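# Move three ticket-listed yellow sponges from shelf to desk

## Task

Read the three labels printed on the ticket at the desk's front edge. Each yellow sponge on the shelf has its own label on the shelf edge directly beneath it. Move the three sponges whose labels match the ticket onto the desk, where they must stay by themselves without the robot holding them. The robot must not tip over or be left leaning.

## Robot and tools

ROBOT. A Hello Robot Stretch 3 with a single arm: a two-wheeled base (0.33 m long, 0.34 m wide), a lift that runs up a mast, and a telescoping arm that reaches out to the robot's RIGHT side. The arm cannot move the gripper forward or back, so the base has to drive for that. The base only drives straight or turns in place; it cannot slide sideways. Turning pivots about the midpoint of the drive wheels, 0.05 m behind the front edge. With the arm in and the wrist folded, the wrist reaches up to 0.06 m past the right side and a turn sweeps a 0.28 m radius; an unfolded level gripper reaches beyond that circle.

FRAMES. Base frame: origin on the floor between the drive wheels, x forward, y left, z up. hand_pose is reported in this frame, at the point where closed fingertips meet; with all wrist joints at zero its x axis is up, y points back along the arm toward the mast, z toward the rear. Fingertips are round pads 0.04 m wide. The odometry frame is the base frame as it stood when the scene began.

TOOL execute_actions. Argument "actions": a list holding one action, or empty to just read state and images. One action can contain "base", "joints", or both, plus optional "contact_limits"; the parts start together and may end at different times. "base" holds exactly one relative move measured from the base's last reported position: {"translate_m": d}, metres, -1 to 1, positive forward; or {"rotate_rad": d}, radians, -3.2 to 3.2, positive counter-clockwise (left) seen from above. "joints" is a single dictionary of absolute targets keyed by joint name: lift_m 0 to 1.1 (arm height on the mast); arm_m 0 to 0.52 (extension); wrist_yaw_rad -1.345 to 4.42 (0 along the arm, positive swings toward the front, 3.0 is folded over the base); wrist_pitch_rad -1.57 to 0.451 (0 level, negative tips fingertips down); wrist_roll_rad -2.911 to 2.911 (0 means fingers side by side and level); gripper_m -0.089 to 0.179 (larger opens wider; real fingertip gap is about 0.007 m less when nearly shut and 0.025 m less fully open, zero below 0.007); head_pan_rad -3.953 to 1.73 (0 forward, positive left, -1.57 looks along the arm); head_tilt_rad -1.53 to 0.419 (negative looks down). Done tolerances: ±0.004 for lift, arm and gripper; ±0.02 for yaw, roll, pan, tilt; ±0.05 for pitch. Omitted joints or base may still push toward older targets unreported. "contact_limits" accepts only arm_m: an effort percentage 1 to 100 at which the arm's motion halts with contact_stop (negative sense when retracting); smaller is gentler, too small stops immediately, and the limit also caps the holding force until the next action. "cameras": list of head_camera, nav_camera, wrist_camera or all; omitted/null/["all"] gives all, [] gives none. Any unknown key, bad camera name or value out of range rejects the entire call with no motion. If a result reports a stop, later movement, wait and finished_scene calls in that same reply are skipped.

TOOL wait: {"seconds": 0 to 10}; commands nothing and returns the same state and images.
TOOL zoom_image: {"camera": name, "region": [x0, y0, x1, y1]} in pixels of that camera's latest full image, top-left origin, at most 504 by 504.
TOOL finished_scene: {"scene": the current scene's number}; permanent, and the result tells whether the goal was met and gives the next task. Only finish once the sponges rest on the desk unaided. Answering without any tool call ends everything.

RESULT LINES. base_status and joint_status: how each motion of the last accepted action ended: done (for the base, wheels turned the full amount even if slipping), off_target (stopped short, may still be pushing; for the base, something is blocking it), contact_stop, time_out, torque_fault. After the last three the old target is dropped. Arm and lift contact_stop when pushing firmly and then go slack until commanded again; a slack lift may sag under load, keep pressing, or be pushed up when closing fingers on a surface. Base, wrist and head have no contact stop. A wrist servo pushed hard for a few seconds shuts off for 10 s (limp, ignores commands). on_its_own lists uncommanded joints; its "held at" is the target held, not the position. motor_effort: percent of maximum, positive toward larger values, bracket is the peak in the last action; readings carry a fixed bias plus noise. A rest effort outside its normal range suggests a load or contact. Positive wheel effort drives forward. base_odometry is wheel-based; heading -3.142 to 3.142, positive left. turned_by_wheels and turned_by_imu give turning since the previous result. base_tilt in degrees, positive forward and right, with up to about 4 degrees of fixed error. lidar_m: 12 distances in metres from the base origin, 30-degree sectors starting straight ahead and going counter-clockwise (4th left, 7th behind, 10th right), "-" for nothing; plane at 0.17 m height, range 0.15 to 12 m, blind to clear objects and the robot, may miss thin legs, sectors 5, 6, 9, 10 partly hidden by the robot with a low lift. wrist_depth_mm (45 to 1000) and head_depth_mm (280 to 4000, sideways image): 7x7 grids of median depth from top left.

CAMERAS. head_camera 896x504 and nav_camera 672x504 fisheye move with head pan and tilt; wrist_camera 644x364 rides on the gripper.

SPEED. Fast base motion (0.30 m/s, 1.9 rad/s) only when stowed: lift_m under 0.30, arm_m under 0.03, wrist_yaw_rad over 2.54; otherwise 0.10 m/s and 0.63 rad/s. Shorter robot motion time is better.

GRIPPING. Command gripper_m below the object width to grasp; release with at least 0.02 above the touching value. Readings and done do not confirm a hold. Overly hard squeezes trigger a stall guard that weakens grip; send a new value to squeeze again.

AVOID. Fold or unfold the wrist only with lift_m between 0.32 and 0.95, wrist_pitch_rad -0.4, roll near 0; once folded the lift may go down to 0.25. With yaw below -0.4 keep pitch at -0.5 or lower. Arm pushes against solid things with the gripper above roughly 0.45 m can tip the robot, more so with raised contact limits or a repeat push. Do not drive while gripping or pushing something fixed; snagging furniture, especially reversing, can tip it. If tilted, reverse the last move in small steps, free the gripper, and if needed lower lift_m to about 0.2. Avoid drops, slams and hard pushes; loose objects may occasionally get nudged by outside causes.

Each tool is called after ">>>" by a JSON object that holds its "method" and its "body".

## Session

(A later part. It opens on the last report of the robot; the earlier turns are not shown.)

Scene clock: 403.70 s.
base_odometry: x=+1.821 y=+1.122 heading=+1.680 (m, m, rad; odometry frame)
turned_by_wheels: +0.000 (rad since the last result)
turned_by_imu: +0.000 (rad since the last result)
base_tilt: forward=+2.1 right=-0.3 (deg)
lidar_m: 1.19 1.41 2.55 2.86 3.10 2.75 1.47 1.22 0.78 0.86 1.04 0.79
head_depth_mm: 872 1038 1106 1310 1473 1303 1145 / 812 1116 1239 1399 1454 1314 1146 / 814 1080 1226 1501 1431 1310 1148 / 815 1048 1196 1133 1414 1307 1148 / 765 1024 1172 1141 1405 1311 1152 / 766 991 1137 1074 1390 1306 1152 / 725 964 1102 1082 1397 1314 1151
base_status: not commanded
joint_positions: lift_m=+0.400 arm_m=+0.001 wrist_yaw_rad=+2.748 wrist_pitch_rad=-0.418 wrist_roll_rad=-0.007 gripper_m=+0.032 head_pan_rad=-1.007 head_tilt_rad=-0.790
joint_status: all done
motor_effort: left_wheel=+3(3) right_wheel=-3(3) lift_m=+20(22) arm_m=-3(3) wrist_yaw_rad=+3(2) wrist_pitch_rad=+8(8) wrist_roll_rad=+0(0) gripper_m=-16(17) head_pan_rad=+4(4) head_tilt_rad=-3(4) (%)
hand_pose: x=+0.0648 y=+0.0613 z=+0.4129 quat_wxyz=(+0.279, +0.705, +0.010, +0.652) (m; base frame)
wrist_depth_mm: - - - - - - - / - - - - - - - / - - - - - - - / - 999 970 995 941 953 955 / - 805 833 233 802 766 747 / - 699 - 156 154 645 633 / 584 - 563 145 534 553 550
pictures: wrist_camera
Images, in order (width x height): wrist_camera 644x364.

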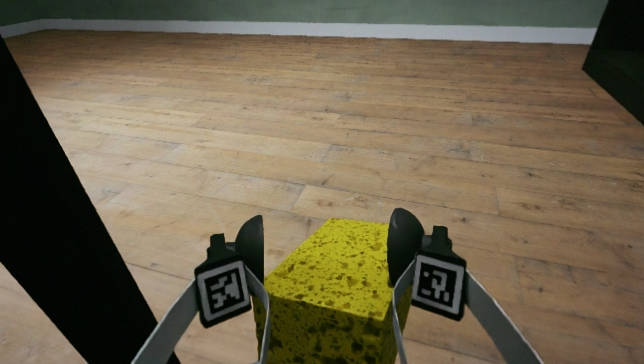

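>>> {"method": "execute_actions", "body": {"actions": [{"base":{"rotate_rad":2.16},"joints":{"lift_m":0.29,"head_pan_rad":0,"head_tilt_rad":-0.6}}], "cameras": []}}

>>> {"method": "execute_actions", "body": {"actions": [{"base":{"translate_m":1.0}}], "cameras": []}}

>>> {"method": "execute_actions", "body": {"actions": [{"base":{"translate_m":1.0}}], "cameras": ["head_camera","nav_camera"]}}

Scene clock: 414.53 s.
base_odometry: x=+1.821 y=+1.122 heading=-2.443 (m, m, rad; odometry frame)
turned_by_wheels: +2.160 (rad since the last result)
turned_by_imu: +2.170 (rad since the last result)
base_tilt: forward=+2.0 right=-0.4 (deg)
lidar_m: 3.10 2.39 1.41 1.21 0.83 0.90 1.03 0.79 1.24 2.04 2.55 2.95
head_depth_mm: 3456 3822 3110 2235 1779 1467 1240 / 3391 3755 3045 2249 1773 1462 1234 / 3305 3635 3037 2251 1777 1463 1243 / 3250 3519 3074 2268 1784 1470 1243 / 3180 3047 3071 2251 1769 1468 1238 / 3107 3378 3073 2242 1764 1462 1243 / 2993 2993 3091 2253 1787 1465 1243
base_status: done
joint_positions: lift_m=+0.290 arm_m=+0.001 wrist_yaw_rad=+2.748 wrist_pitch_rad=-0.419 wrist_roll_rad=-0.007 gripper_m=+0.032 head_pan_rad=-0.007 head_tilt_rad=-0.605
joint_status: all done
motor_effort: left_wheel=-1(7) right_wheel=+2(9) lift_m=+20(20) arm_m=-3(3) wrist_yaw_rad=+2(3) wrist_pitch_rad=+9(9) wrist_roll_rad=+0(0) gripper_m=-16(16) head_pan_rad=+5(53) head_tilt_rad=+2(14) (%)
hand_pose: x=+0.0647 y=+0.0612 z=+0.3027 quat_wxyz=(+0.280, +0.705, +0.010, +0.652) (m; base frame)
wrist_depth_mm: 997 - - - - - - / - - - - - - - / - - - 998 958 937 945 / - 791 771 761 750 749 736 / - 637 656 234 627 604 598 / - 540 - 156 154 510 505 / 463 - - 145 421 447 441
pictures: none
No camera images: the call's "cameras" was empty. Leave "cameras" out to get every camera's image.

Scene clock: 419.47 s.
base_odometry: x=+1.055 y=+0.479 heading=-2.443 (m, m, rad; odometry frame)
turned_by_wheels: +0.000 (rad since the last result)
turned_by_imu: +0.006 (rad since the last result)
base_tilt: forward=+2.0 right=-0.4 (deg)
lidar_m: 2.11 2.10 1.69 1.47 1.47 1.52 1.74 1.97 2.31 2.30 2.30 2.67
head_depth_mm: 2592 2863 3010 2253 1765 1451 1241 / 2525 2730 2979 2238 1770 1465 1238 / 2444 2660 2938 2248 1782 1462 1239 / 2400 2382 2834 2260 1764 1463 1239 / 2355 2407 2770 2247 1775 1452 1239 / 2304 2217 2673 2238 1774 1471 1243 / 2231 2188 2700 2236 1777 1459 1241
base_status: done
joint_positions: lift_m=+0.290 arm_m=+0.001 wrist_yaw_rad=+2.749 wrist_pitch_rad=-0.419 wrist_roll_rad=-0.007 gripper_m=+0.032 head_pan_rad=-0.007 head_tilt_rad=-0.605
joint_status: not commanded
motor_effort: left_wheel=-1(5) right_wheel=+2(8) lift_m=+20(20) arm_m=-3(3) wrist_yaw_rad=+1(2) wrist_pitch_rad=+9(9) wrist_roll_rad=+0(0) gripper_m=-17(17) head_pan_rad=+4(4) head_tilt_rad=+2(2) (%)
hand_pose: x=+0.0646 y=+0.0612 z=+0.3027 quat_wxyz=(+0.279, +0.705, +0.010, +0.652) (m; base frame)
wrist_depth_mm: - - - - - - - / - - - - - - - / - - - - 964 964 935 / - 792 771 773 751 736 724 / - 640 660 234 630 598 599 / - 549 - 155 154 511 508 / 455 - - 145 421 443 439
pictures: none
No camera images: the call's "cameras" was empty. Leave "cameras" out to get every camera's image.

Scene clock: 424.40 s.
base_odometry: x=+0.289 y=-0.164 heading=-2.444 (m, m, rad; odometry frame)
turned_by_wheels: +0.000 (rad since the last result)
turned_by_imu: +0.006 (rad since the last result)
base_tilt: forward=+2.0 right=-0.4 (deg)
lidar_m: 1.12 1.17 1.53 1.69 1.69 2.01 2.64 2.78 2.35 2.05 2.04 2.02
head_depth_mm: 1642 1808 2051 2192 1742 1471 1240 / 1583 1774 1886 2172 1756 1461 1242 / 1560 1728 1376 2078 1736 1468 1239 / 1536 1685 1370 2021 1776 1464 1244 / 1492 1650 1372 2025 1774 1463 1237 / 1449 1621 1376 1284 1722 1460 1245 / 1436 1573 1369 1256 1767 1449 1239
base_status: done
joint_positions: lift_m=+0.290 arm_m=+0.001 wrist_yaw_rad=+2.749 wrist_pitch_rad=-0.419 wrist_roll_rad=-0.007 gripper_m=+0.032 head_pan_rad=-0.007 head_tilt_rad=-0.605
joint_status: not commanded
motor_effort: left_wheel=-1(6) right_wheel=+2(8) lift_m=+20(20) arm_m=-3(3) wrist_yaw_rad=+2(2) wrist_pitch_rad=+9(9) wrist_roll_rad=+0(0) gripper_m=-17(16) head_pan_rad=+4(4) head_tilt_rad=+2(2) (%)
hand_pose: x=+0.0646 y=+0.0612 z=+0.3027 quat_wxyz=(+0.279, +0.705, +0.010, +0.652) (m; base frame)
wrist_depth_mm: - - - - - - - / - - - - - - - / - - 994 - 962 941 938 / - 798 780 756 764 726 716 / - 647 652 232 630 610 597 / - 550 - 155 155 508 504 / 462 - - 145 426 442 440
pictures: head_camera (sideways: a quarter turn clockwise sets it upright), nav_camera (sideways: a quarter turn counterclockwise sets it upright)
Images, in order (width x height): head_camera 896x504, nav_camera 672x504.

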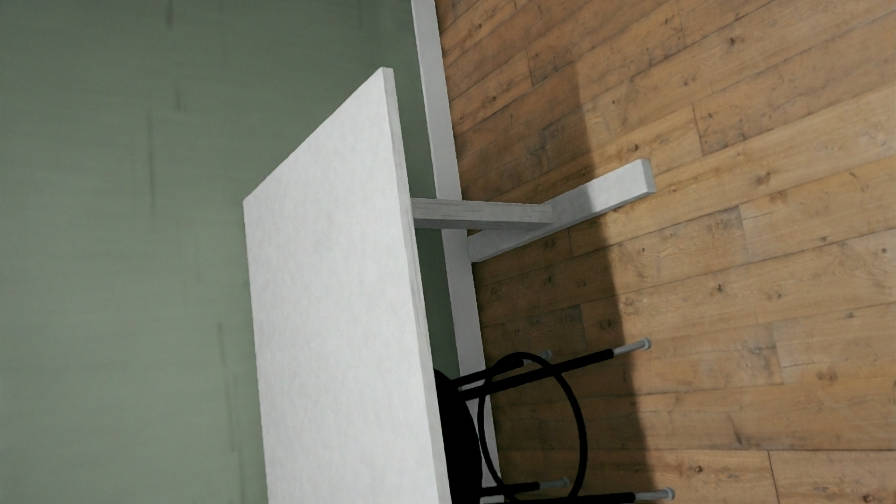

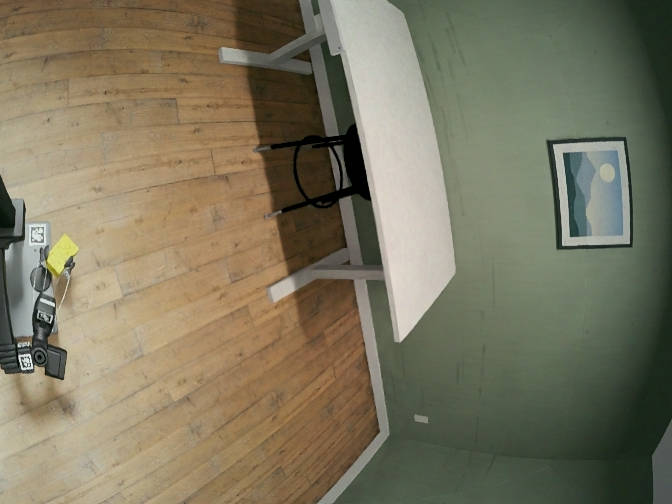

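>>> {"method": "execute_actions", "body": {"actions": [{"base":{"translate_m":0.22}}], "cameras": []}}

>>> {"method": "execute_actions", "body": {"actions": [{"base":{"rotate_rad":1.79},"joints":{"lift_m":0.74,"head_pan_rad":-1.57,"head_tilt_rad":-0.8}}], "cameras": []}}

>>> {"method": "execute_actions", "body": {"actions": [{"joints":{"wrist_yaw_rad":0.0}}], "cameras": []}}

>>> {"method": "execute_actions", "body": {"actions": [{"joints":{"wrist_pitch_rad":0.0}}], "cameras": ["head_camera","wrist_camera"]}}

Scene clock: 438.90 s.
base_odometry: x=+0.120 y=-0.305 heading=-2.444 (m, m, rad; odometry frame)
turned_by_wheels: +0.000 (rad since the last result)
turned_by_imu: +0.002 (rad since the last result)
base_tilt: forward=+2.0 right=-0.4 (deg)
lidar_m: 1.15 0.91 1.38 1.75 1.76 2.07 2.74 2.98 2.29 1.99 2.00 1.78
head_depth_mm: 1420 1575 1776 2027 1771 1456 1244 / 1396 1556 1707 1088 1762 1459 1238 / 1373 1498 1380 1045 1718 1420 1244 / 1344 1474 1372 1040 1708 1472 1247 / 1310 1440 1370 998 1779 1460 1239 / 1263 1416 1371 1003 1637 1433 1245 / 1252 1373 1379 1006 1635 1426 1240
base_status: done
joint_positions: lift_m=+0.290 arm_m=+0.001 wrist_yaw_rad=+2.749 wrist_pitch_rad=-0.419 wrist_roll_rad=-0.007 gripper_m=+0.032 head_pan_rad=-0.007 head_tilt_rad=-0.605
joint_status: not commanded
motor_effort: left_wheel=-2(7) right_wheel=+2(9) lift_m=+20(20) arm_m=-3(3) wrist_yaw_rad=+2(1) wrist_pitch_rad=+9(9) wrist_roll_rad=+0(0) gripper_m=-17(16) head_pan_rad=+4(4) head_tilt_rad=+2(2) (%)
hand_pose: x=+0.0646 y=+0.0612 z=+0.3027 quat_wxyz=(+0.279, +0.705, +0.010, +0.652) (m; base frame)
wrist_depth_mm: - - - - - - - / - - - - - - - / - - - - 968 930 928 / - 811 779 781 751 741 733 / - 645 648 231 633 602 592 / - 546 - 156 155 513 505 / 463 - - 145 426 440 442
pictures: none
No camera images: the call's "cameras" was empty. Leave "cameras" out to get every camera's image.

Scene clock: 443.83 s.
base_odometry: x=+0.120 y=-0.305 heading=-0.654 (m, m, rad; odometry frame)
turned_by_wheels: +1.790 (rad since the last result)
turned_by_imu: +1.801 (rad since the last result)
base_tilt: forward=+2.0 right=-0.4 (deg)
lidar_m: 1.75 1.83 2.47 2.95 2.88 2.08 1.99 2.05 1.15 0.91 0.98 1.83
head_depth_mm: 1340 1254 963 1757 1513 1313 - / 1347 1248 967 1696 1509 1327 - / 1352 1253 970 1789 1514 1305 - / 1354 1258 968 1705 1486 1360 - / 1352 1258 971 1757 1519 1317 1136 / 1353 1266 972 1722 1489 1313 1154 / 1349 1267 971 1798 1519 1320 1158
base_status: done
joint_positions: lift_m=+0.740 arm_m=+0.001 wrist_yaw_rad=+2.749 wrist_pitch_rad=-0.419 wrist_roll_rad=-0.007 gripper_m=+0.032 head_pan_rad=-1.563 head_tilt_rad=-0.790
joint_status: all done
motor_effort: left_wheel=-1(7) right_wheel=+2(7) lift_m=+26(26) arm_m=-3(3) wrist_yaw_rad=+2(1) wrist_pitch_rad=+9(9) wrist_roll_rad=+0(0) gripper_m=-17(16) head_pan_rad=-4(51) head_tilt_rad=-3(15) (%)
hand_pose: x=+0.0646 y=+0.0611 z=+0.7523 quat_wxyz=(+0.280, +0.705, +0.011, +0.652) (m; base frame)
wrist_depth_mm: - - - - - - - / - - - - - - - / - - - - - - - / - - - - - - - / - - - 232 - - - / - - - 155 154 - - / 992 - 929 145 882 951 909
pictures: none
No camera images: the call's "cameras" was empty. Leave "cameras" out to get every camera's image.

Scene clock: 446.20 s.
base_odometry: x=+0.120 y=-0.305 heading=-0.654 (m, m, rad; odometry frame)
turned_by_wheels: +0.000 (rad since the last result)
turned_by_imu: +0.000 (rad since the last result)
base_tilt: forward=+2.0 right=-0.4 (deg)
lidar_m: 1.75 1.83 2.46 2.96 2.88 2.08 1.99 2.05 1.16 0.91 0.97 1.83
head_depth_mm: 1347 1255 966 1738 1504 1330 - / 1351 1251 963 1696 1493 1337 - / 1348 1255 970 1787 1540 - - / 1342 1257 968 1701 1508 1307 1148 / 1355 1254 971 1760 1511 1311 1157 / 1361 1266 974 1698 1484 1311 1153 / 1353 1265 973 1794 1521 1317 1156
base_status: not commanded
joint_positions: lift_m=+0.740 arm_m=+0.001 wrist_yaw_rad=+0.002 wrist_pitch_rad=-0.419 wrist_roll_rad=-0.007 gripper_m=+0.032 head_pan_rad=-1.563 head_tilt_rad=-0.790
joint_status: all done
motor_effort: left_wheel=-2(2) right_wheel=+2(2) lift_m=+26(25) arm_m=-2(3) wrist_yaw_rad=-2(5) wrist_pitch_rad=+9(9) wrist_roll_rad=+0(0) gripper_m=-16(16) head_pan_rad=-4(4) head_tilt_rad=-3(3) (%)
hand_pose: x=-0.0211 y=-0.3703 z=+0.7523 quat_wxyz=(+0.694, +0.148, -0.689, -0.146) (m; base frame)
wrist_depth_mm: - 928 895 853 796 791 - / 549 538 570 543 578 552 - / - - 787 - - - - / - - - - - - - / - - - 231 - - - / - - - 156 155 - - / 953 950 938 145 885 920 899
pictures: none
No camera images: the call's "cameras" was empty. Leave "cameras" out to get every camera's image.

Scene clock: 447.27 s.
base_odometry: x=+0.120 y=-0.305 heading=-0.654 (m, m, rad; odometry frame)
turned_by_wheels: +0.000 (rad since the last result)
turned_by_imu: +0.000 (rad since the last result)
base_tilt: forward=+2.0 right=-0.3 (deg)
lidar_m: 1.75 1.83 2.47 2.95 2.87 2.08 1.99 2.06 1.15 0.91 0.97 1.83
head_depth_mm: 1344 1249 962 1731 1512 1320 - / 1341 1256 971 1700 1480 1337 - / 1354 1256 965 1785 1434 - - / 1359 1256 969 1712 1444 1309 1149 / 1360 1259 973 1758 1510 1308 1152 / 1360 1258 972 1724 1481 1315 1150 / 1348 1266 975 1809 1518 1310 1154
base_status: not commanded
joint_positions: lift_m=+0.740 arm_m=+0.001 wrist_yaw_rad=+0.002 wrist_pitch_rad=-0.028 wrist_roll_rad=-0.007 gripper_m=+0.032 head_pan_rad=-1.563 head_tilt_rad=-0.790
joint_status: all done
motor_effort: left_wheel=-2(2) right_wheel=+2(3) lift_m=+26(26) arm_m=-3(3) wrist_yaw_rad=-2(3) wrist_pitch_rad=+13(13) wrist_roll_rad=+0(0) gripper_m=-17(17) head_pan_rad=-5(4) head_tilt_rad=-3(3) (%)
hand_pose: x=-0.0209 y=-0.4015 z=+0.8473 quat_wxyz=(+0.710, +0.011, -0.704, -0.009) (m; base frame)
wrist_depth_mm: - - - - - - - / - - - - - - - / - - - - - - - / - - - 944 920 984 - / 598 584 614 233 570 622 - / - - - 156 154 - - / - - - 146 - - -
pictures: head_camera (sideways: a quarter turn clockwise sets it upright), wrist_camera
Images, in order (width x height): head_camera 896x504, wrist_camera 644x364.

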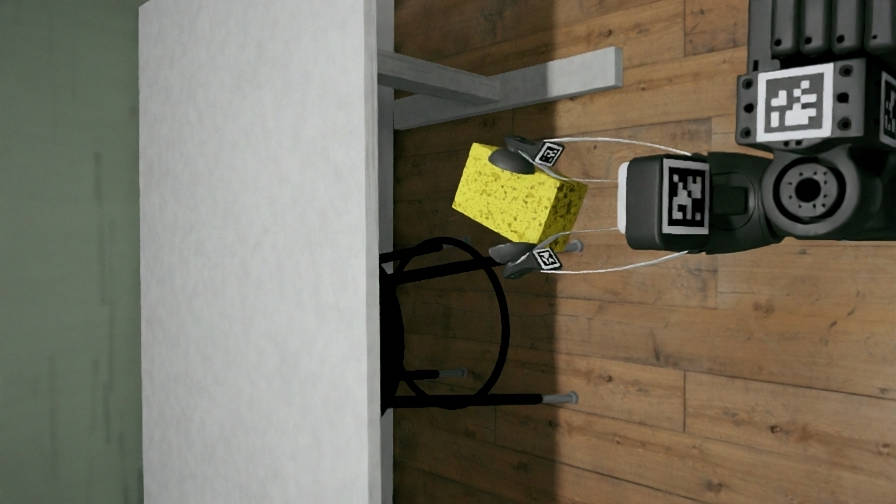

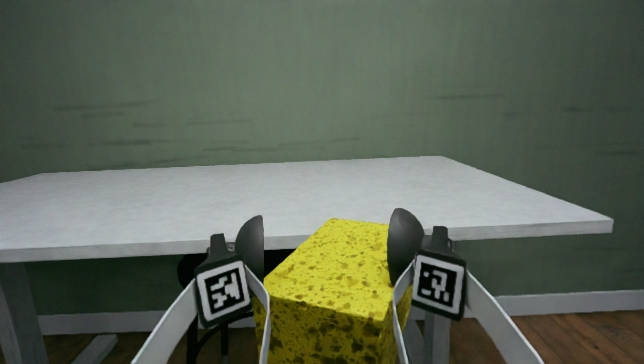

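>>> {"method": "execute_actions", "body": {"actions": [{"joints":{"arm_m":0.47,"lift_m":0.72}}], "cameras": ["wrist_camera"]}}

Scene clock: 459.57 s.
base_odometry: x=+0.120 y=-0.305 heading=-0.654 (m, m, rad; odometry frame)
turned_by_wheels: +0.000 (rad since the last result)
turned_by_imu: +0.001 (rad since the last result)
base_tilt: forward=+2.0 right=-0.3 (deg)
lidar_m: 1.75 1.82 2.47 2.96 2.89 2.07 1.99 2.05 1.15 0.91 0.98 1.83
head_depth_mm: 1344 1245 965 1790 1547 - - / 1347 1249 1000 1766 1500 1304 1147 / 1357 1251 - 1802 1511 1309 1153 / 1356 1256 955 1704 1486 1307 1149 / 1345 1263 972 1750 1519 1309 1155 / 1354 1260 975 1698 1484 1307 1147 / 1358 1264 974 1812 1527 1313 1154
base_status: not commanded
joint_positions: lift_m=+0.720 arm_m=+0.470 wrist_yaw_rad=+0.001 wrist_pitch_rad=-0.026 wrist_roll_rad=-0.007 gripper_m=+0.032 head_pan_rad=-1.563 head_tilt_rad=-0.790
joint_status: all done
motor_effort: left_wheel=-2(1) right_wheel=+2(2) lift_m=+20(22) arm_m=+3(6) wrist_yaw_rad=-1(2) wrist_pitch_rad=+12(13) wrist_roll_rad=+0(0) gripper_m=-16(17) head_pan_rad=-4(5) head_tilt_rad=-3(3) (%)
hand_pose: x=-0.0213 y=-0.8702 z=+0.8281 quat_wxyz=(+0.710, +0.010, -0.704, -0.009) (m; base frame)
wrist_depth_mm: 769 785 796 782 808 807 814 / 819 823 833 797 822 822 825 / 856 826 843 851 839 852 865 / 860 885 849 836 802 783 864 / 531 516 541 233 511 458 449 / 369 359 - 156 154 329 322 / 276 274 257 145 239 257 251
pictures: wrist_camera
Images, in order (width x height): wrist_camera 644x364.

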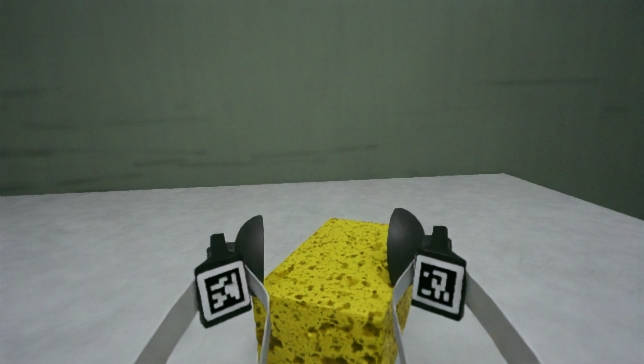

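>>> {"method": "execute_actions", "body": {"actions": [{"joints":{"lift_m":0.676}}], "cameras": []}}

>>> {"method": "execute_actions", "body": {"actions": [{"joints":{"gripper_m":0.13}}], "cameras": ["wrist_camera"]}}

>>> {"method": "execute_actions", "body": {"actions": [{"joints":{"lift_m":0.74}}], "cameras": []}}

>>> {"method": "execute_actions", "body": {"actions": [{"joints":{"arm_m":0.0,"gripper_m":0.04}}], "cameras": ["head_camera"]}}

Scene clock: 470.30 s.
base_odometry: x=+0.120 y=-0.305 heading=-0.654 (m, m, rad; odometry frame)
turned_by_wheels: +0.000 (rad since the last result)
turned_by_imu: +0.000 (rad since the last result)
base_tilt: forward=+2.0 right=-0.3 (deg)
lidar_m: 1.75 1.83 2.46 2.95 2.89 2.08 1.99 2.06 1.15 0.91 0.98 1.83
head_depth_mm: 1347 1248 969 1746 1515 - - / 1347 1249 997 - 1480 1307 1156 / 1346 1253 - 1741 1510 1308 1147 / 1345 1254 969 1702 1472 1311 1149 / 1345 1264 975 1748 1513 1302 1151 / 1346 1260 973 1716 1479 1314 1155 / 1357 1271 976 1805 1517 1311 1152
base_status: not commanded
joint_positions: lift_m=+0.676 arm_m=+0.470 wrist_yaw_rad=+0.001 wrist_pitch_rad=-0.026 wrist_roll_rad=-0.007 gripper_m=+0.032 head_pan_rad=-1.563 head_tilt_rad=-0.790
joint_status: all done
motor_effort: left_wheel=-2(1) right_wheel=+2(2) lift_m=+20(19) arm_m=+2(2) wrist_yaw_rad=-1(0) wrist_pitch_rad=+12(12) wrist_roll_rad=+0(0) gripper_m=-16(16) head_pan_rad=-4(4) head_tilt_rad=-3(4) (%)
hand_pose: x=-0.0213 y=-0.8702 z=+0.7841 quat_wxyz=(+0.710, +0.010, -0.704, -0.009) (m; base frame)
wrist_depth_mm: 781 765 801 797 790 804 784 / 810 814 804 825 818 819 822 / 810 847 843 863 837 849 868 / 748 694 669 622 604 564 550 / 396 382 414 231 379 342 335 / 273 269 - 156 154 248 241 / 209 207 194 145 180 194 190
pictures: none
No camera images: the call's "cameras" was empty. Leave "cameras" out to get every camera's image.

Scene clock: 471.77 s.
base_odometry: x=+0.120 y=-0.305 heading=-0.654 (m, m, rad; odometry frame)
turned_by_wheels: +0.000 (rad since the last result)
turned_by_imu: +0.000 (rad since the last result)
base_tilt: forward=+2.0 right=-0.3 (deg)
lidar_m: 1.75 1.83 2.47 2.96 2.89 2.07 1.99 2.06 1.15 0.91 0.97 1.83
head_depth_mm: 1350 1249 968 1735 1506 - - / 1343 1254 998 - 1476 1314 1149 / 1351 1259 - 1733 1504 1301 1140 / 1357 1251 967 1693 1477 1310 1155 / 1344 1257 971 1740 1524 1304 1155 / 1344 1258 973 1705 1491 1312 1155 / 1353 1272 975 1797 1523 1314 1149
base_status: not commanded
joint_positions: lift_m=+0.676 arm_m=+0.470 wrist_yaw_rad=+0.001 wrist_pitch_rad=-0.026 wrist_roll_rad=-0.007 gripper_m=+0.130 head_pan_rad=-1.563 head_tilt_rad=-0.790
joint_status: all done
motor_effort: left_wheel=-2(2) right_wheel=+2(2) lift_m=+20(20) arm_m=+3(3) wrist_yaw_rad=+0(1) wrist_pitch_rad=+12(12) wrist_roll_rad=+0(0) gripper_m=+0(81) head_pan_rad=-4(4) head_tilt_rad=-3(3) (%)
hand_pose: x=-0.0213 y=-0.8702 z=+0.7842 quat_wxyz=(+0.710, +0.010, -0.704, -0.009) (m; base frame)
wrist_depth_mm: 790 793 779 788 786 793 811 / 797 816 802 800 831 814 825 / 825 841 850 862 837 861 851 / 732 701 678 640 593 559 549 / 400 412 376 363 359 373 334 / 274 281 264 170 202 - 242 / 217 196 201 150 179 190 188
pictures: wrist_camera
Images, in order (width x height): wrist_camera 644x364.

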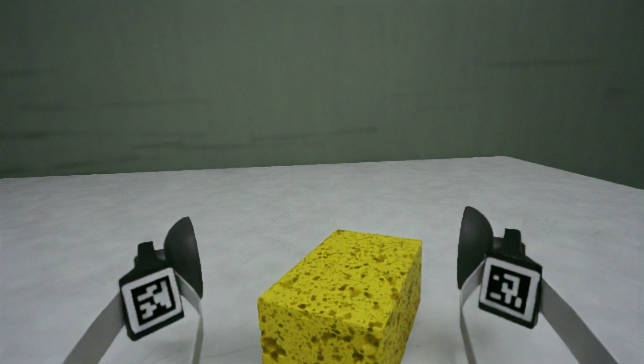

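Scene clock: 473.17 s.
base_odometry: x=+0.120 y=-0.305 heading=-0.654 (m, m, rad; odometry frame)
turned_by_wheels: +0.000 (rad since the last result)
turned_by_imu: +0.000 (rad since the last result)
base_tilt: forward=+2.0 right=-0.3 (deg)
lidar_m: 1.75 1.83 2.47 2.95 2.88 2.07 1.99 2.05 1.16 0.91 0.98 1.83
head_depth_mm: 1344 1246 963 1837 - - - / 1344 1256 - 1775 1487 1290 1145 / 1352 1310 - 1781 1514 1310 1146 / 1341 1279 938 1701 1479 1311 1146 / 1356 1267 970 1738 1516 1301 1150 / 1353 1258 976 1692 1477 1313 1145 / 1352 1268 972 1803 1514 1311 1149
base_status: not commanded
joint_positions: lift_m=+0.740 arm_m=+0.470 wrist_yaw_rad=+0.001 wrist_pitch_rad=-0.025 wrist_roll_rad=-0.007 gripper_m=+0.130 head_pan_rad=-1.563 head_tilt_rad=-0.790
joint_status: all done
motor_effort: left_wheel=-2(2) right_wheel=+2(2) lift_m=+25(27) arm_m=+2(2) wrist_yaw_rad=+0(0) wrist_pitch_rad=+11(12) wrist_roll_rad=+0(0) gripper_m=+0(0) head_pan_rad=-3(4) head_tilt_rad=-3(3) (%)
hand_pose: x=-0.0213 y=-0.8702 z=+0.8482 quat_wxyz=(+0.710, +0.009, -0.704, -0.009) (m; base frame)
wrist_depth_mm: 768 791 813 786 810 802 817 / 811 826 806 828 824 841 833 / 843 850 839 846 840 872 847 / 860 868 859 862 853 908 885 / 597 608 557 551 530 551 499 / 411 415 391 386 377 - 360 / 323 289 301 247 265 281 280
pictures: none
No camera images: the call's "cameras" was empty. Leave "cameras" out to get every camera's image.

Scene clock: 477.80 s.
base_odometry: x=+0.120 y=-0.305 heading=-0.654 (m, m, rad; odometry frame)
turned_by_wheels: +0.000 (rad since the last result)
turned_by_imu: +0.001 (rad since the last result)
base_tilt: forward=+2.0 right=-0.4 (deg)
lidar_m: 1.75 1.83 2.47 2.96 2.89 2.08 1.99 2.05 1.15 0.91 0.98 1.83
head_depth_mm: 1344 1251 967 1741 1509 1312 - / 1352 1245 967 1703 1498 1339 - / 1357 1254 949 1795 1512 - - / 1349 1256 955 1704 1502 1309 1148 / 1358 1259 970 1741 1518 1314 1150 / 1355 1264 972 1706 1479 1309 1165 / 1355 1263 973 1814 1509 1311 1160
base_status: not commanded
joint_positions: lift_m=+0.740 arm_m=+0.001 wrist_yaw_rad=+0.000 wrist_pitch_rad=-0.024 wrist_roll_rad=-0.007 gripper_m=+0.040 head_pan_rad=-1.563 head_tilt_rad=-0.790
joint_status: all done
motor_effort: left_wheel=-2(2) right_wheel=+2(2) lift_m=+25(25) arm_m=-3(4) wrist_yaw_rad=+0(0) wrist_pitch_rad=+11(11) wrist_roll_rad=+0(0) gripper_m=+0(83) head_pan_rad=-3(4) head_tilt_rad=-3(3) (%)
hand_pose: x=-0.0214 y=-0.4016 z=+0.8482 quat_wxyz=(+0.710, +0.009, -0.704, -0.009) (m; base frame)
wrist_depth_mm: - - - - - - - / - - - - - - - / - - - - - - - / - - - 971 931 - - / 620 590 624 609 631 624 - / - - 810 - - - - / - - - - - - -
pictures: head_camera (sideways: a quarter turn clockwise sets it upright)
Images, in order (width x height): head_camera 896x504.

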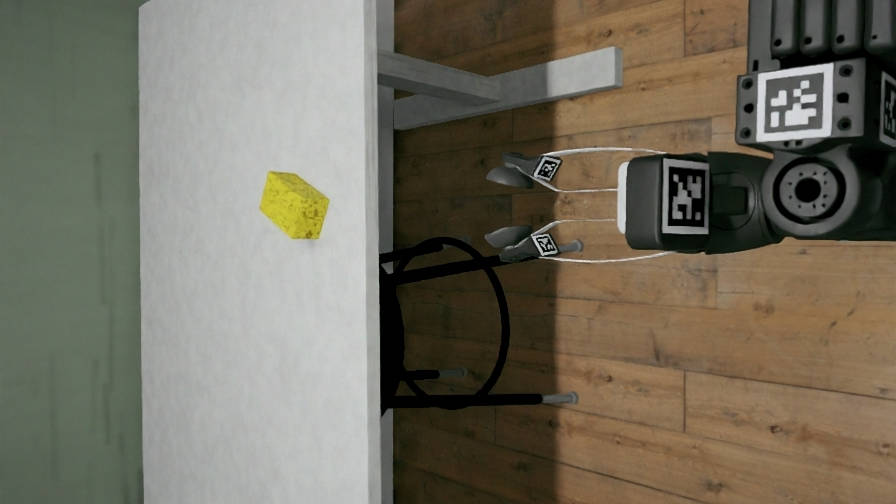

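>>> {"method": "execute_actions", "body": {"actions": [{"joints":{"wrist_pitch_rad":-0.4}}], "cameras": []}}

>>> {"method": "execute_actions", "body": {"actions": [{"joints":{"wrist_yaw_rad":2.75,"lift_m":0.6}}], "cameras": []}}

>>> {"method": "execute_actions", "body": {"actions": [{"base":{"rotate_rad":1.61},"joints":{"lift_m":0.29,"head_pan_rad":0.3,"head_tilt_rad":-0.45}}], "cameras": []}}

>>> {"method": "execute_actions", "body": {"actions": [{"base":{"translate_m":1.0}}], "cameras": []}}

>>> {"method": "execute_actions", "body": {"actions": [{"base":{"translate_m":0.8}}], "cameras": ["head_camera","nav_camera"]}}

Scene clock: 492.10 s.
base_odometry: x=+0.120 y=-0.305 heading=-0.654 (m, m, rad; odometry frame)
turned_by_wheels: +0.000 (rad since the last result)
turned_by_imu: +0.000 (rad since the last result)
base_tilt: forward=+2.1 right=-0.4 (deg)
lidar_m: 1.76 1.83 2.47 2.95 2.89 2.08 2.00 2.05 1.16 0.91 0.98 1.83
head_depth_mm: 1342 1244 965 1737 1513 1326 - / 1350 1245 963 1692 1495 1327 - / 1347 1255 945 1790 1536 - - / 1358 1254 958 1691 1522 1321 1152 / 1353 1257 966 1759 1516 1315 1160 / 1357 1258 972 1708 1486 1311 1150 / 1360 1266 972 1805 1515 1312 1155
base_status: not commanded
joint_positions: lift_m=+0.740 arm_m=+0.001 wrist_yaw_rad=+0.000 wrist_pitch_rad=-0.415 wrist_roll_rad=-0.007 gripper_m=+0.040 head_pan_rad=-1.563 head_tilt_rad=-0.790
joint_status: all done
motor_effort: left_wheel=-1(1) right_wheel=+2(2) lift_m=+25(25) arm_m=-3(3) wrist_yaw_rad=+0(0) wrist_pitch_rad=+7(10) wrist_roll_rad=+0(0) gripper_m=-1(0) head_pan_rad=-4(4) head_tilt_rad=-3(3) (%)
hand_pose: x=-0.0214 y=-0.3708 z=+0.7533 quat_wxyz=(+0.695, +0.146, -0.689, -0.145) (m; base frame)
wrist_depth_mm: - 983 923 842 836 816 - / 562 545 571 570 535 579 - / - - 801 - - - - / - - - - - - - / - - - - - - - / - - - - - - - / 979 978 977 966 941 954 922
pictures: none
No camera images: the call's "cameras" was empty. Leave "cameras" out to get every camera's image.

Scene clock: 494.47 s.
base_odometry: x=+0.120 y=-0.305 heading=-0.654 (m, m, rad; odometry frame)
turned_by_wheels: +0.000 (rad since the last result)
turned_by_imu: +0.000 (rad since the last result)
base_tilt: forward=+2.0 right=-0.4 (deg)
lidar_m: 1.75 1.83 2.46 2.95 2.89 2.07 1.99 2.06 1.15 0.91 0.97 1.83
head_depth_mm: 1345 1250 967 1741 1510 1310 1170 / 1358 1255 963 1708 1505 1310 1193 / 1346 1257 943 1779 1503 1305 1184 / 1347 1251 955 1704 1474 1307 - / 1338 1265 968 1746 1514 1312 1171 / 1358 1262 972 1724 1486 1307 1155 / 1355 1265 973 1812 1511 1310 1155
base_status: not commanded
joint_positions: lift_m=+0.600 arm_m=+0.001 wrist_yaw_rad=+2.748 wrist_pitch_rad=-0.416 wrist_roll_rad=-0.007 gripper_m=+0.040 head_pan_rad=-1.563 head_tilt_rad=-0.790
joint_status: all done
motor_effort: left_wheel=-1(2) right_wheel=+2(2) lift_m=+20(22) arm_m=-3(3) wrist_yaw_rad=+2(3) wrist_pitch_rad=+7(8) wrist_roll_rad=+0(0) gripper_m=+0(0) head_pan_rad=-3(4) head_tilt_rad=-3(3) (%)
hand_pose: x=+0.0649 y=+0.0614 z=+0.6132 quat_wxyz=(+0.279, +0.705, +0.009, +0.652) (m; base frame)
wrist_depth_mm: - - - - - - - / - - - - - - - / - - - - - - - / - - - - - - - / - - - - - - - / - 925 975 935 - 890 876 / 799 - 793 787 788 780 760
pictures: none
No camera images: the call's "cameras" was empty. Leave "cameras" out to get every camera's image.

Scene clock: 498.37 s.
base_odometry: x=+0.120 y=-0.305 heading=+0.956 (m, m, rad; odometry frame)
turned_by_wheels: +1.610 (rad since the last result)
turned_by_imu: +1.620 (rad since the last result)
base_tilt: forward=+2.0 right=-0.3 (deg)
lidar_m: 2.95 2.75 2.05 1.99 2.08 1.15 0.91 0.98 1.81 1.75 1.85 2.58
head_depth_mm: 2643 2826 3011 2962 2128 1664 1363 / 2758 2935 3130 2921 2097 1664 1362 / 2818 2973 3204 2902 2118 1651 1351 / 2934 3132 3311 2899 2111 1655 1359 / 2996 3170 3437 2872 2119 1648 1353 / 3063 3354 3592 2892 2117 1659 1350 / 2850 2961 3087 2880 2091 1658 1351
base_status: done
joint_positions: lift_m=+0.290 arm_m=+0.001 wrist_yaw_rad=+2.748 wrist_pitch_rad=-0.417 wrist_roll_rad=-0.007 gripper_m=+0.040 head_pan_rad=+0.293 head_tilt_rad=-0.458
joint_status: all done
motor_effort: left_wheel=-2(4) right_wheel=+2(6) lift_m=+20(21) arm_m=-2(2) wrist_yaw_rad=+2(2) wrist_pitch_rad=+8(8) wrist_roll_rad=+0(0) gripper_m=+0(1) head_pan_rad=+3(53) head_tilt_rad=+3(17) (%)
hand_pose: x=+0.0648 y=+0.0614 z=+0.3031 quat_wxyz=(+0.279, +0.705, +0.009, +0.652) (m; base frame)
wrist_depth_mm: - - - - - - - / - - - - - - - / - - - 978 977 953 942 / - 821 782 760 746 739 746 / - 634 635 621 628 608 593 / - 542 551 523 - 515 509 / 467 - - 453 451 446 440
pictures: none
No camera images: the call's "cameras" was empty. Leave "cameras" out to get every camera's image.

Scene clock: 503.30 s.
base_odometry: x=+0.697 y=+0.512 heading=+0.956 (m, m, rad; odometry frame)
turned_by_wheels: +0.000 (rad since the last result)
turned_by_imu: +0.006 (rad since the last result)
base_tilt: forward=+2.0 right=-0.3 (deg)
lidar_m: 1.96 2.01 2.02 1.96 2.05 2.62 1.92 2.27 1.86 1.80 1.88 1.99
head_depth_mm: 1819 1951 2089 2285 2132 1661 1359 / 1883 2006 2166 2371 2102 1672 1359 / 1933 2065 2219 2420 2140 1651 1357 / 2009 2113 2242 2426 2103 1656 1352 / 2071 2204 2334 2557 2110 1667 1354 / 2121 2270 2428 2564 2093 1649 1367 / 2264 2391 2640 2766 2103 1641 1355
base_status: done
joint_positions: lift_m=+0.290 arm_m=+0.001 wrist_yaw_rad=+2.749 wrist_pitch_rad=-0.417 wrist_roll_rad=-0.007 gripper_m=+0.040 head_pan_rad=+0.293 head_tilt_rad=-0.457
joint_status: not commanded
motor_effort: left_wheel=-2(4) right_wheel=+2(8) lift_m=+20(20) arm_m=-3(3) wrist_yaw_rad=+1(2) wrist_pitch_rad=+8(8) wrist_roll_rad=+0(0) gripper_m=+0(0) head_pan_rad=+4(5) head_tilt_rad=+2(3) (%)
hand_pose: x=+0.0647 y=+0.0614 z=+0.3031 quat_wxyz=(+0.279, +0.705, +0.010, +0.653) (m; base frame)
wrist_depth_mm: - - - - - - - / - - - - - - - / - - 987 - 977 918 913 / - 781 795 765 745 746 738 / - 645 647 624 629 618 592 / - 541 551 530 - 516 510 / 464 - - 452 443 442 442
pictures: none
No camera images: the call's "cameras" was empty. Leave "cameras" out to get every camera's image.

Scene clock: 507.73 s.
base_odometry: x=+1.159 y=+1.165 heading=+0.956 (m, m, rad; odometry frame)
turned_by_wheels: +0.000 (rad since the last result)
turned_by_imu: +0.005 (rad since the last result)
base_tilt: forward=+2.0 right=-0.3 (deg)
lidar_m: 1.42 1.24 1.73 1.93 2.03 2.86 2.75 2.48 1.88 1.70 1.47 1.20
head_depth_mm: 1145 1229 1319 1425 1555 1641 1361 / 1181 1273 1366 1488 1620 1671 1361 / 1221 1312 1424 1546 1711 1661 1356 / 1268 1362 1474 1602 1759 1667 1363 / 1316 1397 1287 1450 1561 1603 1355 / 1346 1460 1566 1646 1843 1648 1357 / 1410 1525 1611 1688 1920 1652 1362
base_status: done
joint_positions: lift_m=+0.290 arm_m=+0.001 wrist_yaw_rad=+2.749 wrist_pitch_rad=-0.417 wrist_roll_rad=-0.007 gripper_m=+0.040 head_pan_rad=+0.293 head_tilt_rad=-0.457
joint_status: not commanded
motor_effort: left_wheel=-1(6) right_wheel=+2(8) lift_m=+21(20) arm_m=-3(3) wrist_yaw_rad=+1(2) wrist_pitch_rad=+8(8) wrist_roll_rad=+0(0) gripper_m=+0(0) head_pan_rad=+4(4) head_tilt_rad=+2(3) (%)
hand_pose: x=+0.0647 y=+0.0614 z=+0.3031 quat_wxyz=(+0.279, +0.705, +0.010, +0.653) (m; base frame)
wrist_depth_mm: - - - - - - - / - - - - - - - / - - - 981 966 947 906 / - 798 784 770 745 759 736 / - 634 632 611 637 608 585 / - 535 554 526 - 513 506 / 459 - - 453 449 442 439
pictures: head_camera (sideways: a quarter turn clockwise sets it upright), nav_camera (sideways: a quarter turn counterclockwise sets it upright)
Images, in order (width x height): head_camera 896x504, nav_camera 672x504.

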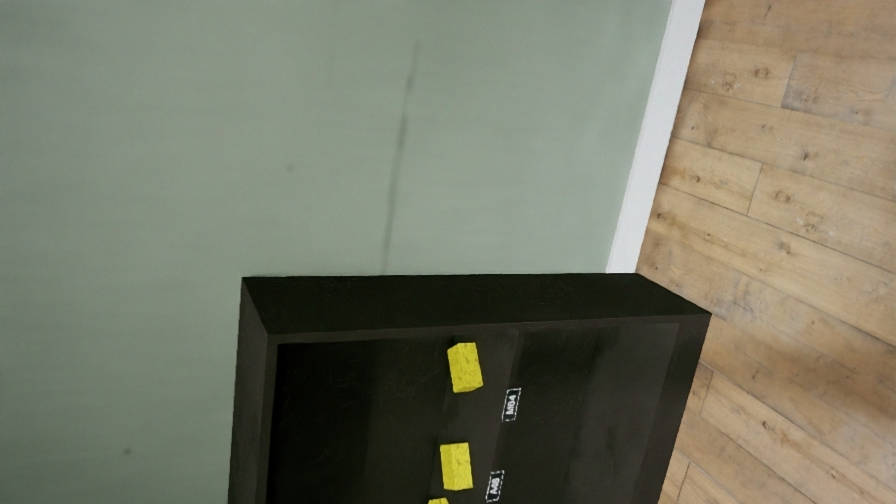

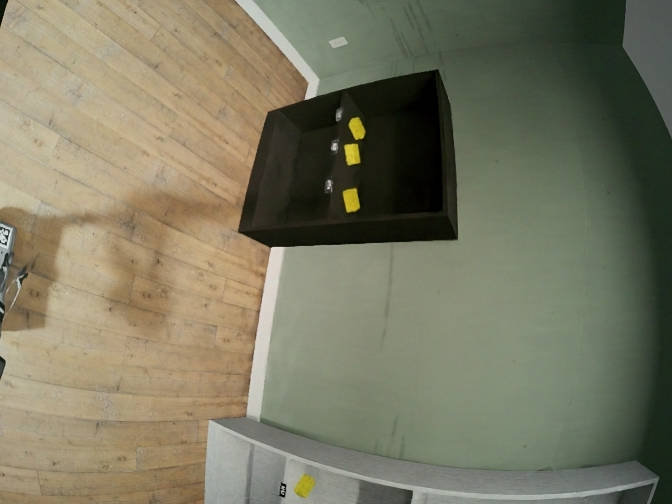

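>>> {"method": "execute_actions", "body": {"actions": [{"joints":{"head_pan_rad":0.65,"head_tilt_rad":-0.5}}], "cameras": ["head_camera"]}}

>>> {"method": "zoom_image", "body": {"camera": "head_camera", "region": [380, 60, 620, 400]}}

Scene clock: 520.00 s.
base_odometry: x=+1.159 y=+1.165 heading=+0.956 (m, m, rad; odometry frame)
turned_by_wheels: +0.000 (rad since the last result)
turned_by_imu: +0.000 (rad since the last result)
base_tilt: forward=+2.0 right=-0.3 (deg)
lidar_m: 1.42 1.25 1.73 1.93 2.03 2.86 2.75 2.48 1.88 1.70 1.47 1.21
head_depth_mm: 1261 1327 1372 1522 1682 1594 1325 / 1356 1414 1495 1430 1610 1604 1319 / 1449 1512 1635 1651 1842 1598 1321 / 1556 1639 1769 1833 1837 1607 1330 / 1682 1748 1814 1953 1933 1603 1327 / 1865 2012 2242 2456 2022 1584 1315 / 1897 2017 2170 2338 2021 1593 1317
base_status: not commanded
joint_positions: lift_m=+0.290 arm_m=+0.001 wrist_yaw_rad=+2.749 wrist_pitch_rad=-0.417 wrist_roll_rad=-0.007 gripper_m=+0.040 head_pan_rad=+0.643 head_tilt_rad=-0.493
joint_status: all done
motor_effort: left_wheel=-2(3) right_wheel=+2(2) lift_m=+20(20) arm_m=-3(3) wrist_yaw_rad=+2(1) wrist_pitch_rad=+8(8) wrist_roll_rad=+0(0) gripper_m=+0(0) head_pan_rad=+4(35) head_tilt_rad=-2(8) (%)
hand_pose: x=+0.0647 y=+0.0614 z=+0.3031 quat_wxyz=(+0.279, +0.705, +0.010, +0.653) (m; base frame)
wrist_depth_mm: - - - - - - - / - - - - - - - / - - - - 976 950 899 / - 800 784 766 759 744 725 / - 638 643 615 632 600 586 / - 539 565 524 - 511 506 / 464 - - 451 451 441 438
pictures: head_camera (sideways: a quarter turn clockwise sets it upright)
Images, in order (width x height): head_camera 896x504.

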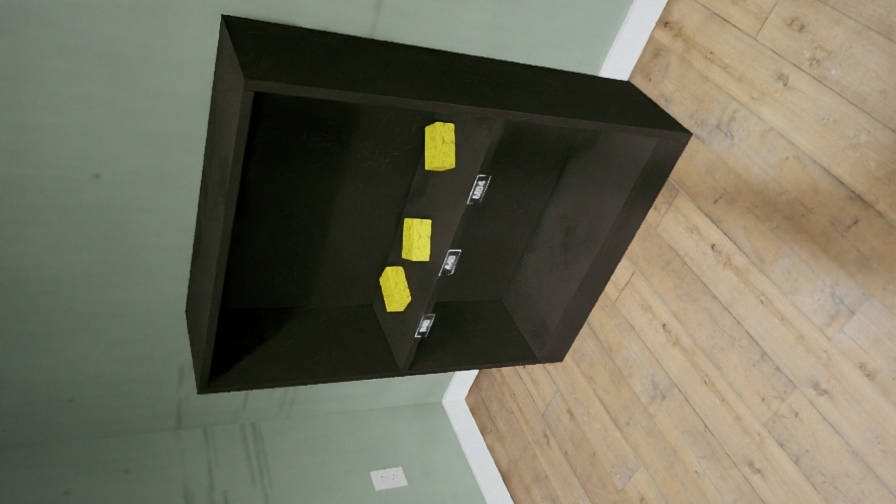

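Region (380, 60, 620, 400) of head_camera's 896x504 image, scaled by 1.482, with more detail than that image has; it fills the left 356 columns of this view, and the rest is white.

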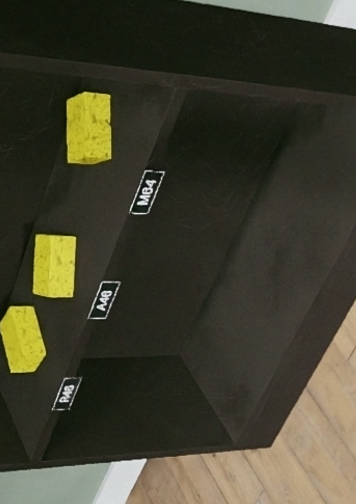

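>>> {"method": "execute_actions", "body": {"actions": [{"base":{"translate_m":0.55}}], "cameras": []}}

>>> {"method": "execute_actions", "body": {"actions": [{"base":{"rotate_rad":1.54},"joints":{"head_pan_rad":-1.2,"head_tilt_rad":-0.8}}], "cameras": []}}

>>> {"method": "execute_actions", "body": {"actions": [{"base":{"translate_m":0.62},"joints":{"head_pan_rad":-1.57}}], "cameras": ["head_camera"]}}

Scene clock: 536.37 s.
base_odometry: x=+1.477 y=+1.614 heading=+0.956 (m, m, rad; odometry frame)
turned_by_wheels: +0.000 (rad since the last result)
turned_by_imu: +0.004 (rad since the last result)
base_tilt: forward=+2.0 right=-0.3 (deg)
lidar_m: 0.87 0.78 1.21 1.91 2.01 2.84 3.48 2.53 1.89 1.40 1.13 0.73
head_depth_mm: 756 811 870 931 1011 1109 1209 / 807 872 937 1015 1111 1225 1282 / 872 937 949 1047 1164 1321 1327 / 938 1011 843 894 993 1126 1264 / 1018 1106 902 1279 1125 1433 1278 / 1124 1219 1252 1416 1261 1473 1325 / 1230 1324 1423 1494 1666 1541 1329
base_status: done
joint_positions: lift_m=+0.290 arm_m=+0.001 wrist_yaw_rad=+2.749 wrist_pitch_rad=-0.417 wrist_roll_rad=-0.007 gripper_m=+0.040 head_pan_rad=+0.643 head_tilt_rad=-0.494
joint_status: not commanded
motor_effort: left_wheel=-1(5) right_wheel=+2(7) lift_m=+20(20) arm_m=-3(3) wrist_yaw_rad=+1(2) wrist_pitch_rad=+8(8) wrist_roll_rad=+0(0) gripper_m=-1(0) head_pan_rad=+5(4) head_tilt_rad=-2(2) (%)
hand_pose: x=+0.0647 y=+0.0614 z=+0.3030 quat_wxyz=(+0.279, +0.705, +0.010, +0.653) (m; base frame)
wrist_depth_mm: - - - - - 717 761 / - - - - - 820 770 / - - - 979 913 881 785 / - 806 793 778 759 737 721 / - 642 657 622 637 601 592 / - 541 556 523 - 514 502 / 463 - - 448 446 444 437
pictures: none
No camera images: the call's "cameras" was empty. Leave "cameras" out to get every camera's image.

Scene clock: 538.67 s.
base_odometry: x=+1.476 y=+1.614 heading=+2.495 (m, m, rad; odometry frame)
turned_by_wheels: +1.540 (rad since the last result)
turned_by_imu: +1.546 (rad since the last result)
base_tilt: forward=+2.0 right=-0.3 (deg)
lidar_m: 1.91 2.00 2.76 3.26 2.59 1.91 1.40 1.16 0.73 0.86 0.78 1.18
head_depth_mm: 723 814 922 1078 1275 1305 1149 / 749 847 968 1132 1353 1311 1151 / 778 886 1019 1208 1422 1305 1148 / 815 927 1076 1282 1493 1306 1151 / 847 970 1125 1298 1451 1304 1154 / 827 882 970 1079 1331 1314 1154 / 747 754 866 1092 1427 1312 1152
base_status: done
joint_positions: lift_m=+0.290 arm_m=+0.001 wrist_yaw_rad=+2.749 wrist_pitch_rad=-0.417 wrist_roll_rad=-0.007 gripper_m=+0.040 head_pan_rad=-1.193 head_tilt_rad=-0.790
joint_status: all done
motor_effort: left_wheel=-2(7) right_wheel=+2(9) lift_m=+20(21) arm_m=-3(3) wrist_yaw_rad=+2(2) wrist_pitch_rad=+8(8) wrist_roll_rad=+0(0) gripper_m=-1(0) head_pan_rad=-4(53) head_tilt_rad=-3(19) (%)
hand_pose: x=+0.0647 y=+0.0614 z=+0.3030 quat_wxyz=(+0.279, +0.705, +0.010, +0.653) (m; base frame)
wrist_depth_mm: - - - - - - - / - - - - - - - / - - - 988 963 939 959 / - 810 781 747 744 748 714 / - 637 639 617 632 610 593 / - 532 555 517 - 517 509 / 461 - - 458 453 451 437
pictures: none
No camera images: the call's "cameras" was empty. Leave "cameras" out to get every camera's image.

Scene clock: 542.37 s.
base_odometry: x=+0.982 y=+1.988 heading=+2.495 (m, m, rad; odometry frame)
turned_by_wheels: +0.000 (rad since the last result)
turned_by_imu: +0.004 (rad since the last result)
base_tilt: forward=+2.0 right=-0.3 (deg)
lidar_m: 1.29 1.35 1.87 3.32 3.42 2.55 2.01 1.22 0.90 0.57 0.86 0.89
head_depth_mm: 739 839 976 1157 1407 1302 1145 / 732 799 951 1160 1416 1303 1150 / 710 573 898 962 1234 1253 1150 / 713 572 942 1003 1309 1255 1151 / 713 572 950 1028 1315 1264 1145 / 720 576 947 1034 1305 1259 1157 / 719 578 952 1034 1310 1257 1158
base_status: done
joint_positions: lift_m=+0.290 arm_m=+0.001 wrist_yaw_rad=+2.749 wrist_pitch_rad=-0.417 wrist_roll_rad=-0.007 gripper_m=+0.040 head_pan_rad=-1.563 head_tilt_rad=-0.790
joint_status: all done
motor_effort: left_wheel=-2(4) right_wheel=+2(7) lift_m=+20(21) arm_m=-3(3) wrist_yaw_rad=+2(1) wrist_pitch_rad=+8(8) wrist_roll_rad=+0(0) gripper_m=+0(0) head_pan_rad=-4(33) head_tilt_rad=-3(3) (%)
hand_pose: x=+0.0647 y=+0.0614 z=+0.3030 quat_wxyz=(+0.279, +0.705, +0.010, +0.653) (m; base frame)
wrist_depth_mm: - - - - - - - / - - - - - - - / - - - 993 972 948 949 / - 789 792 774 743 732 739 / - 645 645 612 623 605 595 / - 541 550 524 - 507 498 / 463 - - 452 448 440 439
pictures: head_camera (sideways: a quarter turn clockwise sets it upright)
Images, in order (width x height): head_camera 896x504.

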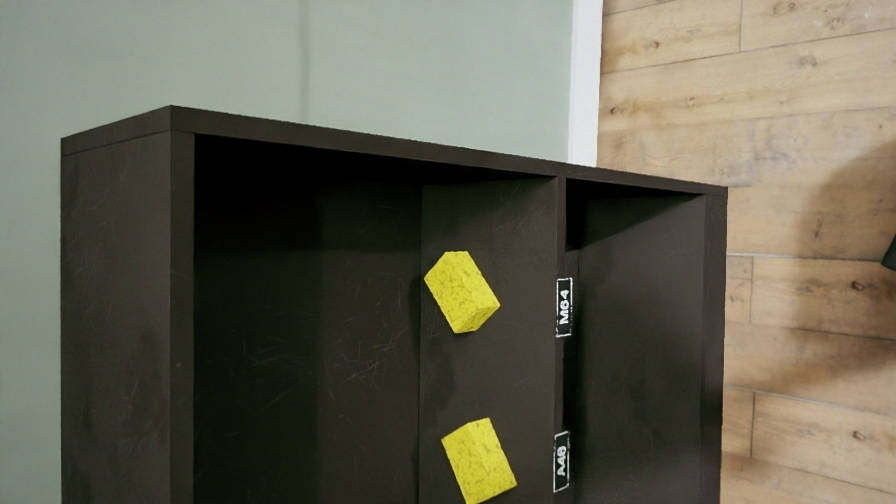

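>>> {"method": "execute_actions", "body": {"actions": [{"base":{"translate_m":0.07},"joints":{"lift_m":0.5}}], "cameras": []}}

>>> {"method": "execute_actions", "body": {"actions": [{"joints":{"wrist_yaw_rad":0.0,"gripper_m":0.15}}], "cameras": []}}

>>> {"method": "execute_actions", "body": {"actions": [{"joints":{"wrist_pitch_rad":0.0,"arm_m":0.08}}], "cameras": ["wrist_camera"]}}

Scene clock: 562.20 s.
base_odometry: x=+0.926 y=+2.030 heading=+2.495 (m, m, rad; odometry frame)
turned_by_wheels: +0.000 (rad since the last result)
turned_by_imu: +0.001 (rad since the last result)
base_tilt: forward=+2.0 right=-0.3 (deg)
lidar_m: 1.22 1.28 1.76 3.36 3.53 2.62 2.09 1.23 0.59 0.59 0.86 0.84
head_depth_mm: 729 571 952 1156 1398 1306 1149 / 707 571 804 887 1307 1309 1161 / 711 573 939 1033 1175 1248 1160 / 713 573 946 980 1310 1256 1190 / 715 575 944 1027 1316 1262 1152 / 717 576 949 1030 1304 1254 1153 / 719 578 948 1031 1304 1261 1155
base_status: done
joint_positions: lift_m=+0.500 arm_m=+0.001 wrist_yaw_rad=+2.749 wrist_pitch_rad=-0.417 wrist_roll_rad=-0.007 gripper_m=+0.040 head_pan_rad=-1.563 head_tilt_rad=-0.790
joint_status: all done
motor_effort: left_wheel=-2(5) right_wheel=+2(9) lift_m=+25(27) arm_m=-2(2) wrist_yaw_rad=+1(2) wrist_pitch_rad=+8(8) wrist_roll_rad=+0(1) gripper_m=-1(0) head_pan_rad=-3(5) head_tilt_rad=-3(4) (%)
hand_pose: x=+0.0646 y=+0.0614 z=+0.5127 quat_wxyz=(+0.279, +0.705, +0.010, +0.652) (m; base frame)
wrist_depth_mm: - - - - - - - / - - - - - - - / - - - - - - - / - - - - - - - / - 993 959 940 972 915 871 / - 797 801 799 - 780 755 / 692 - 681 676 669 672 648
pictures: none
No camera images: the call's "cameras" was empty. Leave "cameras" out to get every camera's image.

Scene clock: 564.57 s.
base_odometry: x=+0.926 y=+2.030 heading=+2.495 (m, m, rad; odometry frame)
turned_by_wheels: +0.000 (rad since the last result)
turned_by_imu: +0.000 (rad since the last result)
base_tilt: forward=+1.9 right=-0.3 (deg)
lidar_m: 1.22 1.27 1.76 3.35 3.52 2.62 2.09 1.22 0.59 0.59 0.86 0.84
head_depth_mm: 728 569 952 1155 1401 1307 1149 / 708 571 800 887 1306 1306 1165 / 710 572 937 1026 1170 1249 1163 / 712 574 940 975 1308 1256 1150 / 714 575 942 1033 1309 1249 1154 / 719 574 950 1033 1314 1258 1160 / 718 577 952 1037 1313 1258 1155
base_status: not commanded
joint_positions: lift_m=+0.500 arm_m=+0.001 wrist_yaw_rad=+0.002 wrist_pitch_rad=-0.417 wrist_roll_rad=-0.007 gripper_m=+0.150 head_pan_rad=-1.563 head_tilt_rad=-0.790
joint_status: all done
motor_effort: left_wheel=-1(2) right_wheel=+2(2) lift_m=+26(25) arm_m=-2(3) wrist_yaw_rad=-2(2) wrist_pitch_rad=+8(8) wrist_roll_rad=+0(0) gripper_m=+0(79) head_pan_rad=-4(3) head_tilt_rad=-3(3) (%)
hand_pose: x=-0.0211 y=-0.3705 z=+0.5127 quat_wxyz=(+0.694, +0.148, -0.689, -0.146) (m; base frame)
wrist_depth_mm: 371 412 448 411 396 583 579 / 326 331 323 327 323 626 623 / 651 646 655 652 471 706 696 / 708 722 721 731 560 780 785 / 757 801 776 780 714 807 817 / 680 - 689 675 658 778 754 / 610 584 603 602 629 672 664
pictures: none
No camera images: the call's "cameras" was empty. Leave "cameras" out to get every camera's image.

Scene clock: 566.37 s.
base_odometry: x=+0.926 y=+2.030 heading=+2.495 (m, m, rad; odometry frame)
turned_by_wheels: +0.000 (rad since the last result)
turned_by_imu: +0.000 (rad since the last result)
base_tilt: forward=+2.0 right=-0.4 (deg)
lidar_m: 1.22 1.28 1.77 3.34 3.52 2.62 2.09 1.22 0.59 0.59 0.86 0.84
head_depth_mm: 727 569 951 1156 1396 1304 1149 / 707 571 805 893 1323 1310 - / 710 571 940 1028 1250 1255 - / 712 571 940 980 1309 1258 1129 / 715 575 941 1031 1302 1259 1151 / 717 578 948 1033 1309 1251 1155 / 722 577 953 1028 1310 1260 1148
base_status: not commanded
joint_positions: lift_m=+0.500 arm_m=+0.080 wrist_yaw_rad=+0.001 wrist_pitch_rad=-0.025 wrist_roll_rad=-0.007 gripper_m=+0.150 head_pan_rad=-1.563 head_tilt_rad=-0.790
joint_status: all done
motor_effort: left_wheel=-2(1) right_wheel=+2(2) lift_m=+25(25) arm_m=+2(7) wrist_yaw_rad=-1(3) wrist_pitch_rad=+11(11) wrist_roll_rad=+0(0) gripper_m=+0(0) head_pan_rad=-4(4) head_tilt_rad=-3(3) (%)
hand_pose: x=-0.0211 y=-0.4802 z=+0.6081 quat_wxyz=(+0.710, +0.010, -0.704, -0.009) (m; base frame)
wrist_depth_mm: 476 480 486 485 447 243 513 / 496 500 498 492 454 267 530 / 505 517 511 519 467 269 551 / 520 533 530 528 461 276 565 / 338 366 371 359 346 301 588 / 273 - 273 271 280 276 605 / 598 594 595 589 519 471 622
pictures: wrist_camera
Images, in order (width x height): wrist_camera 644x364.

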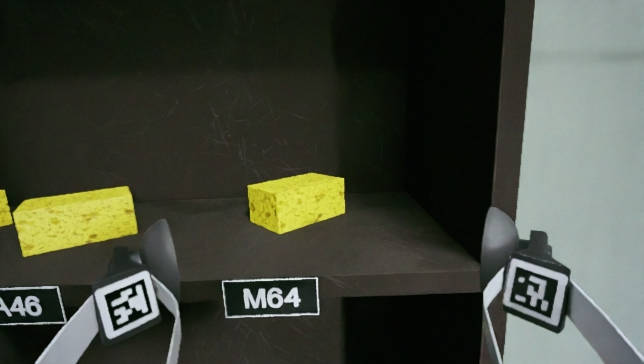

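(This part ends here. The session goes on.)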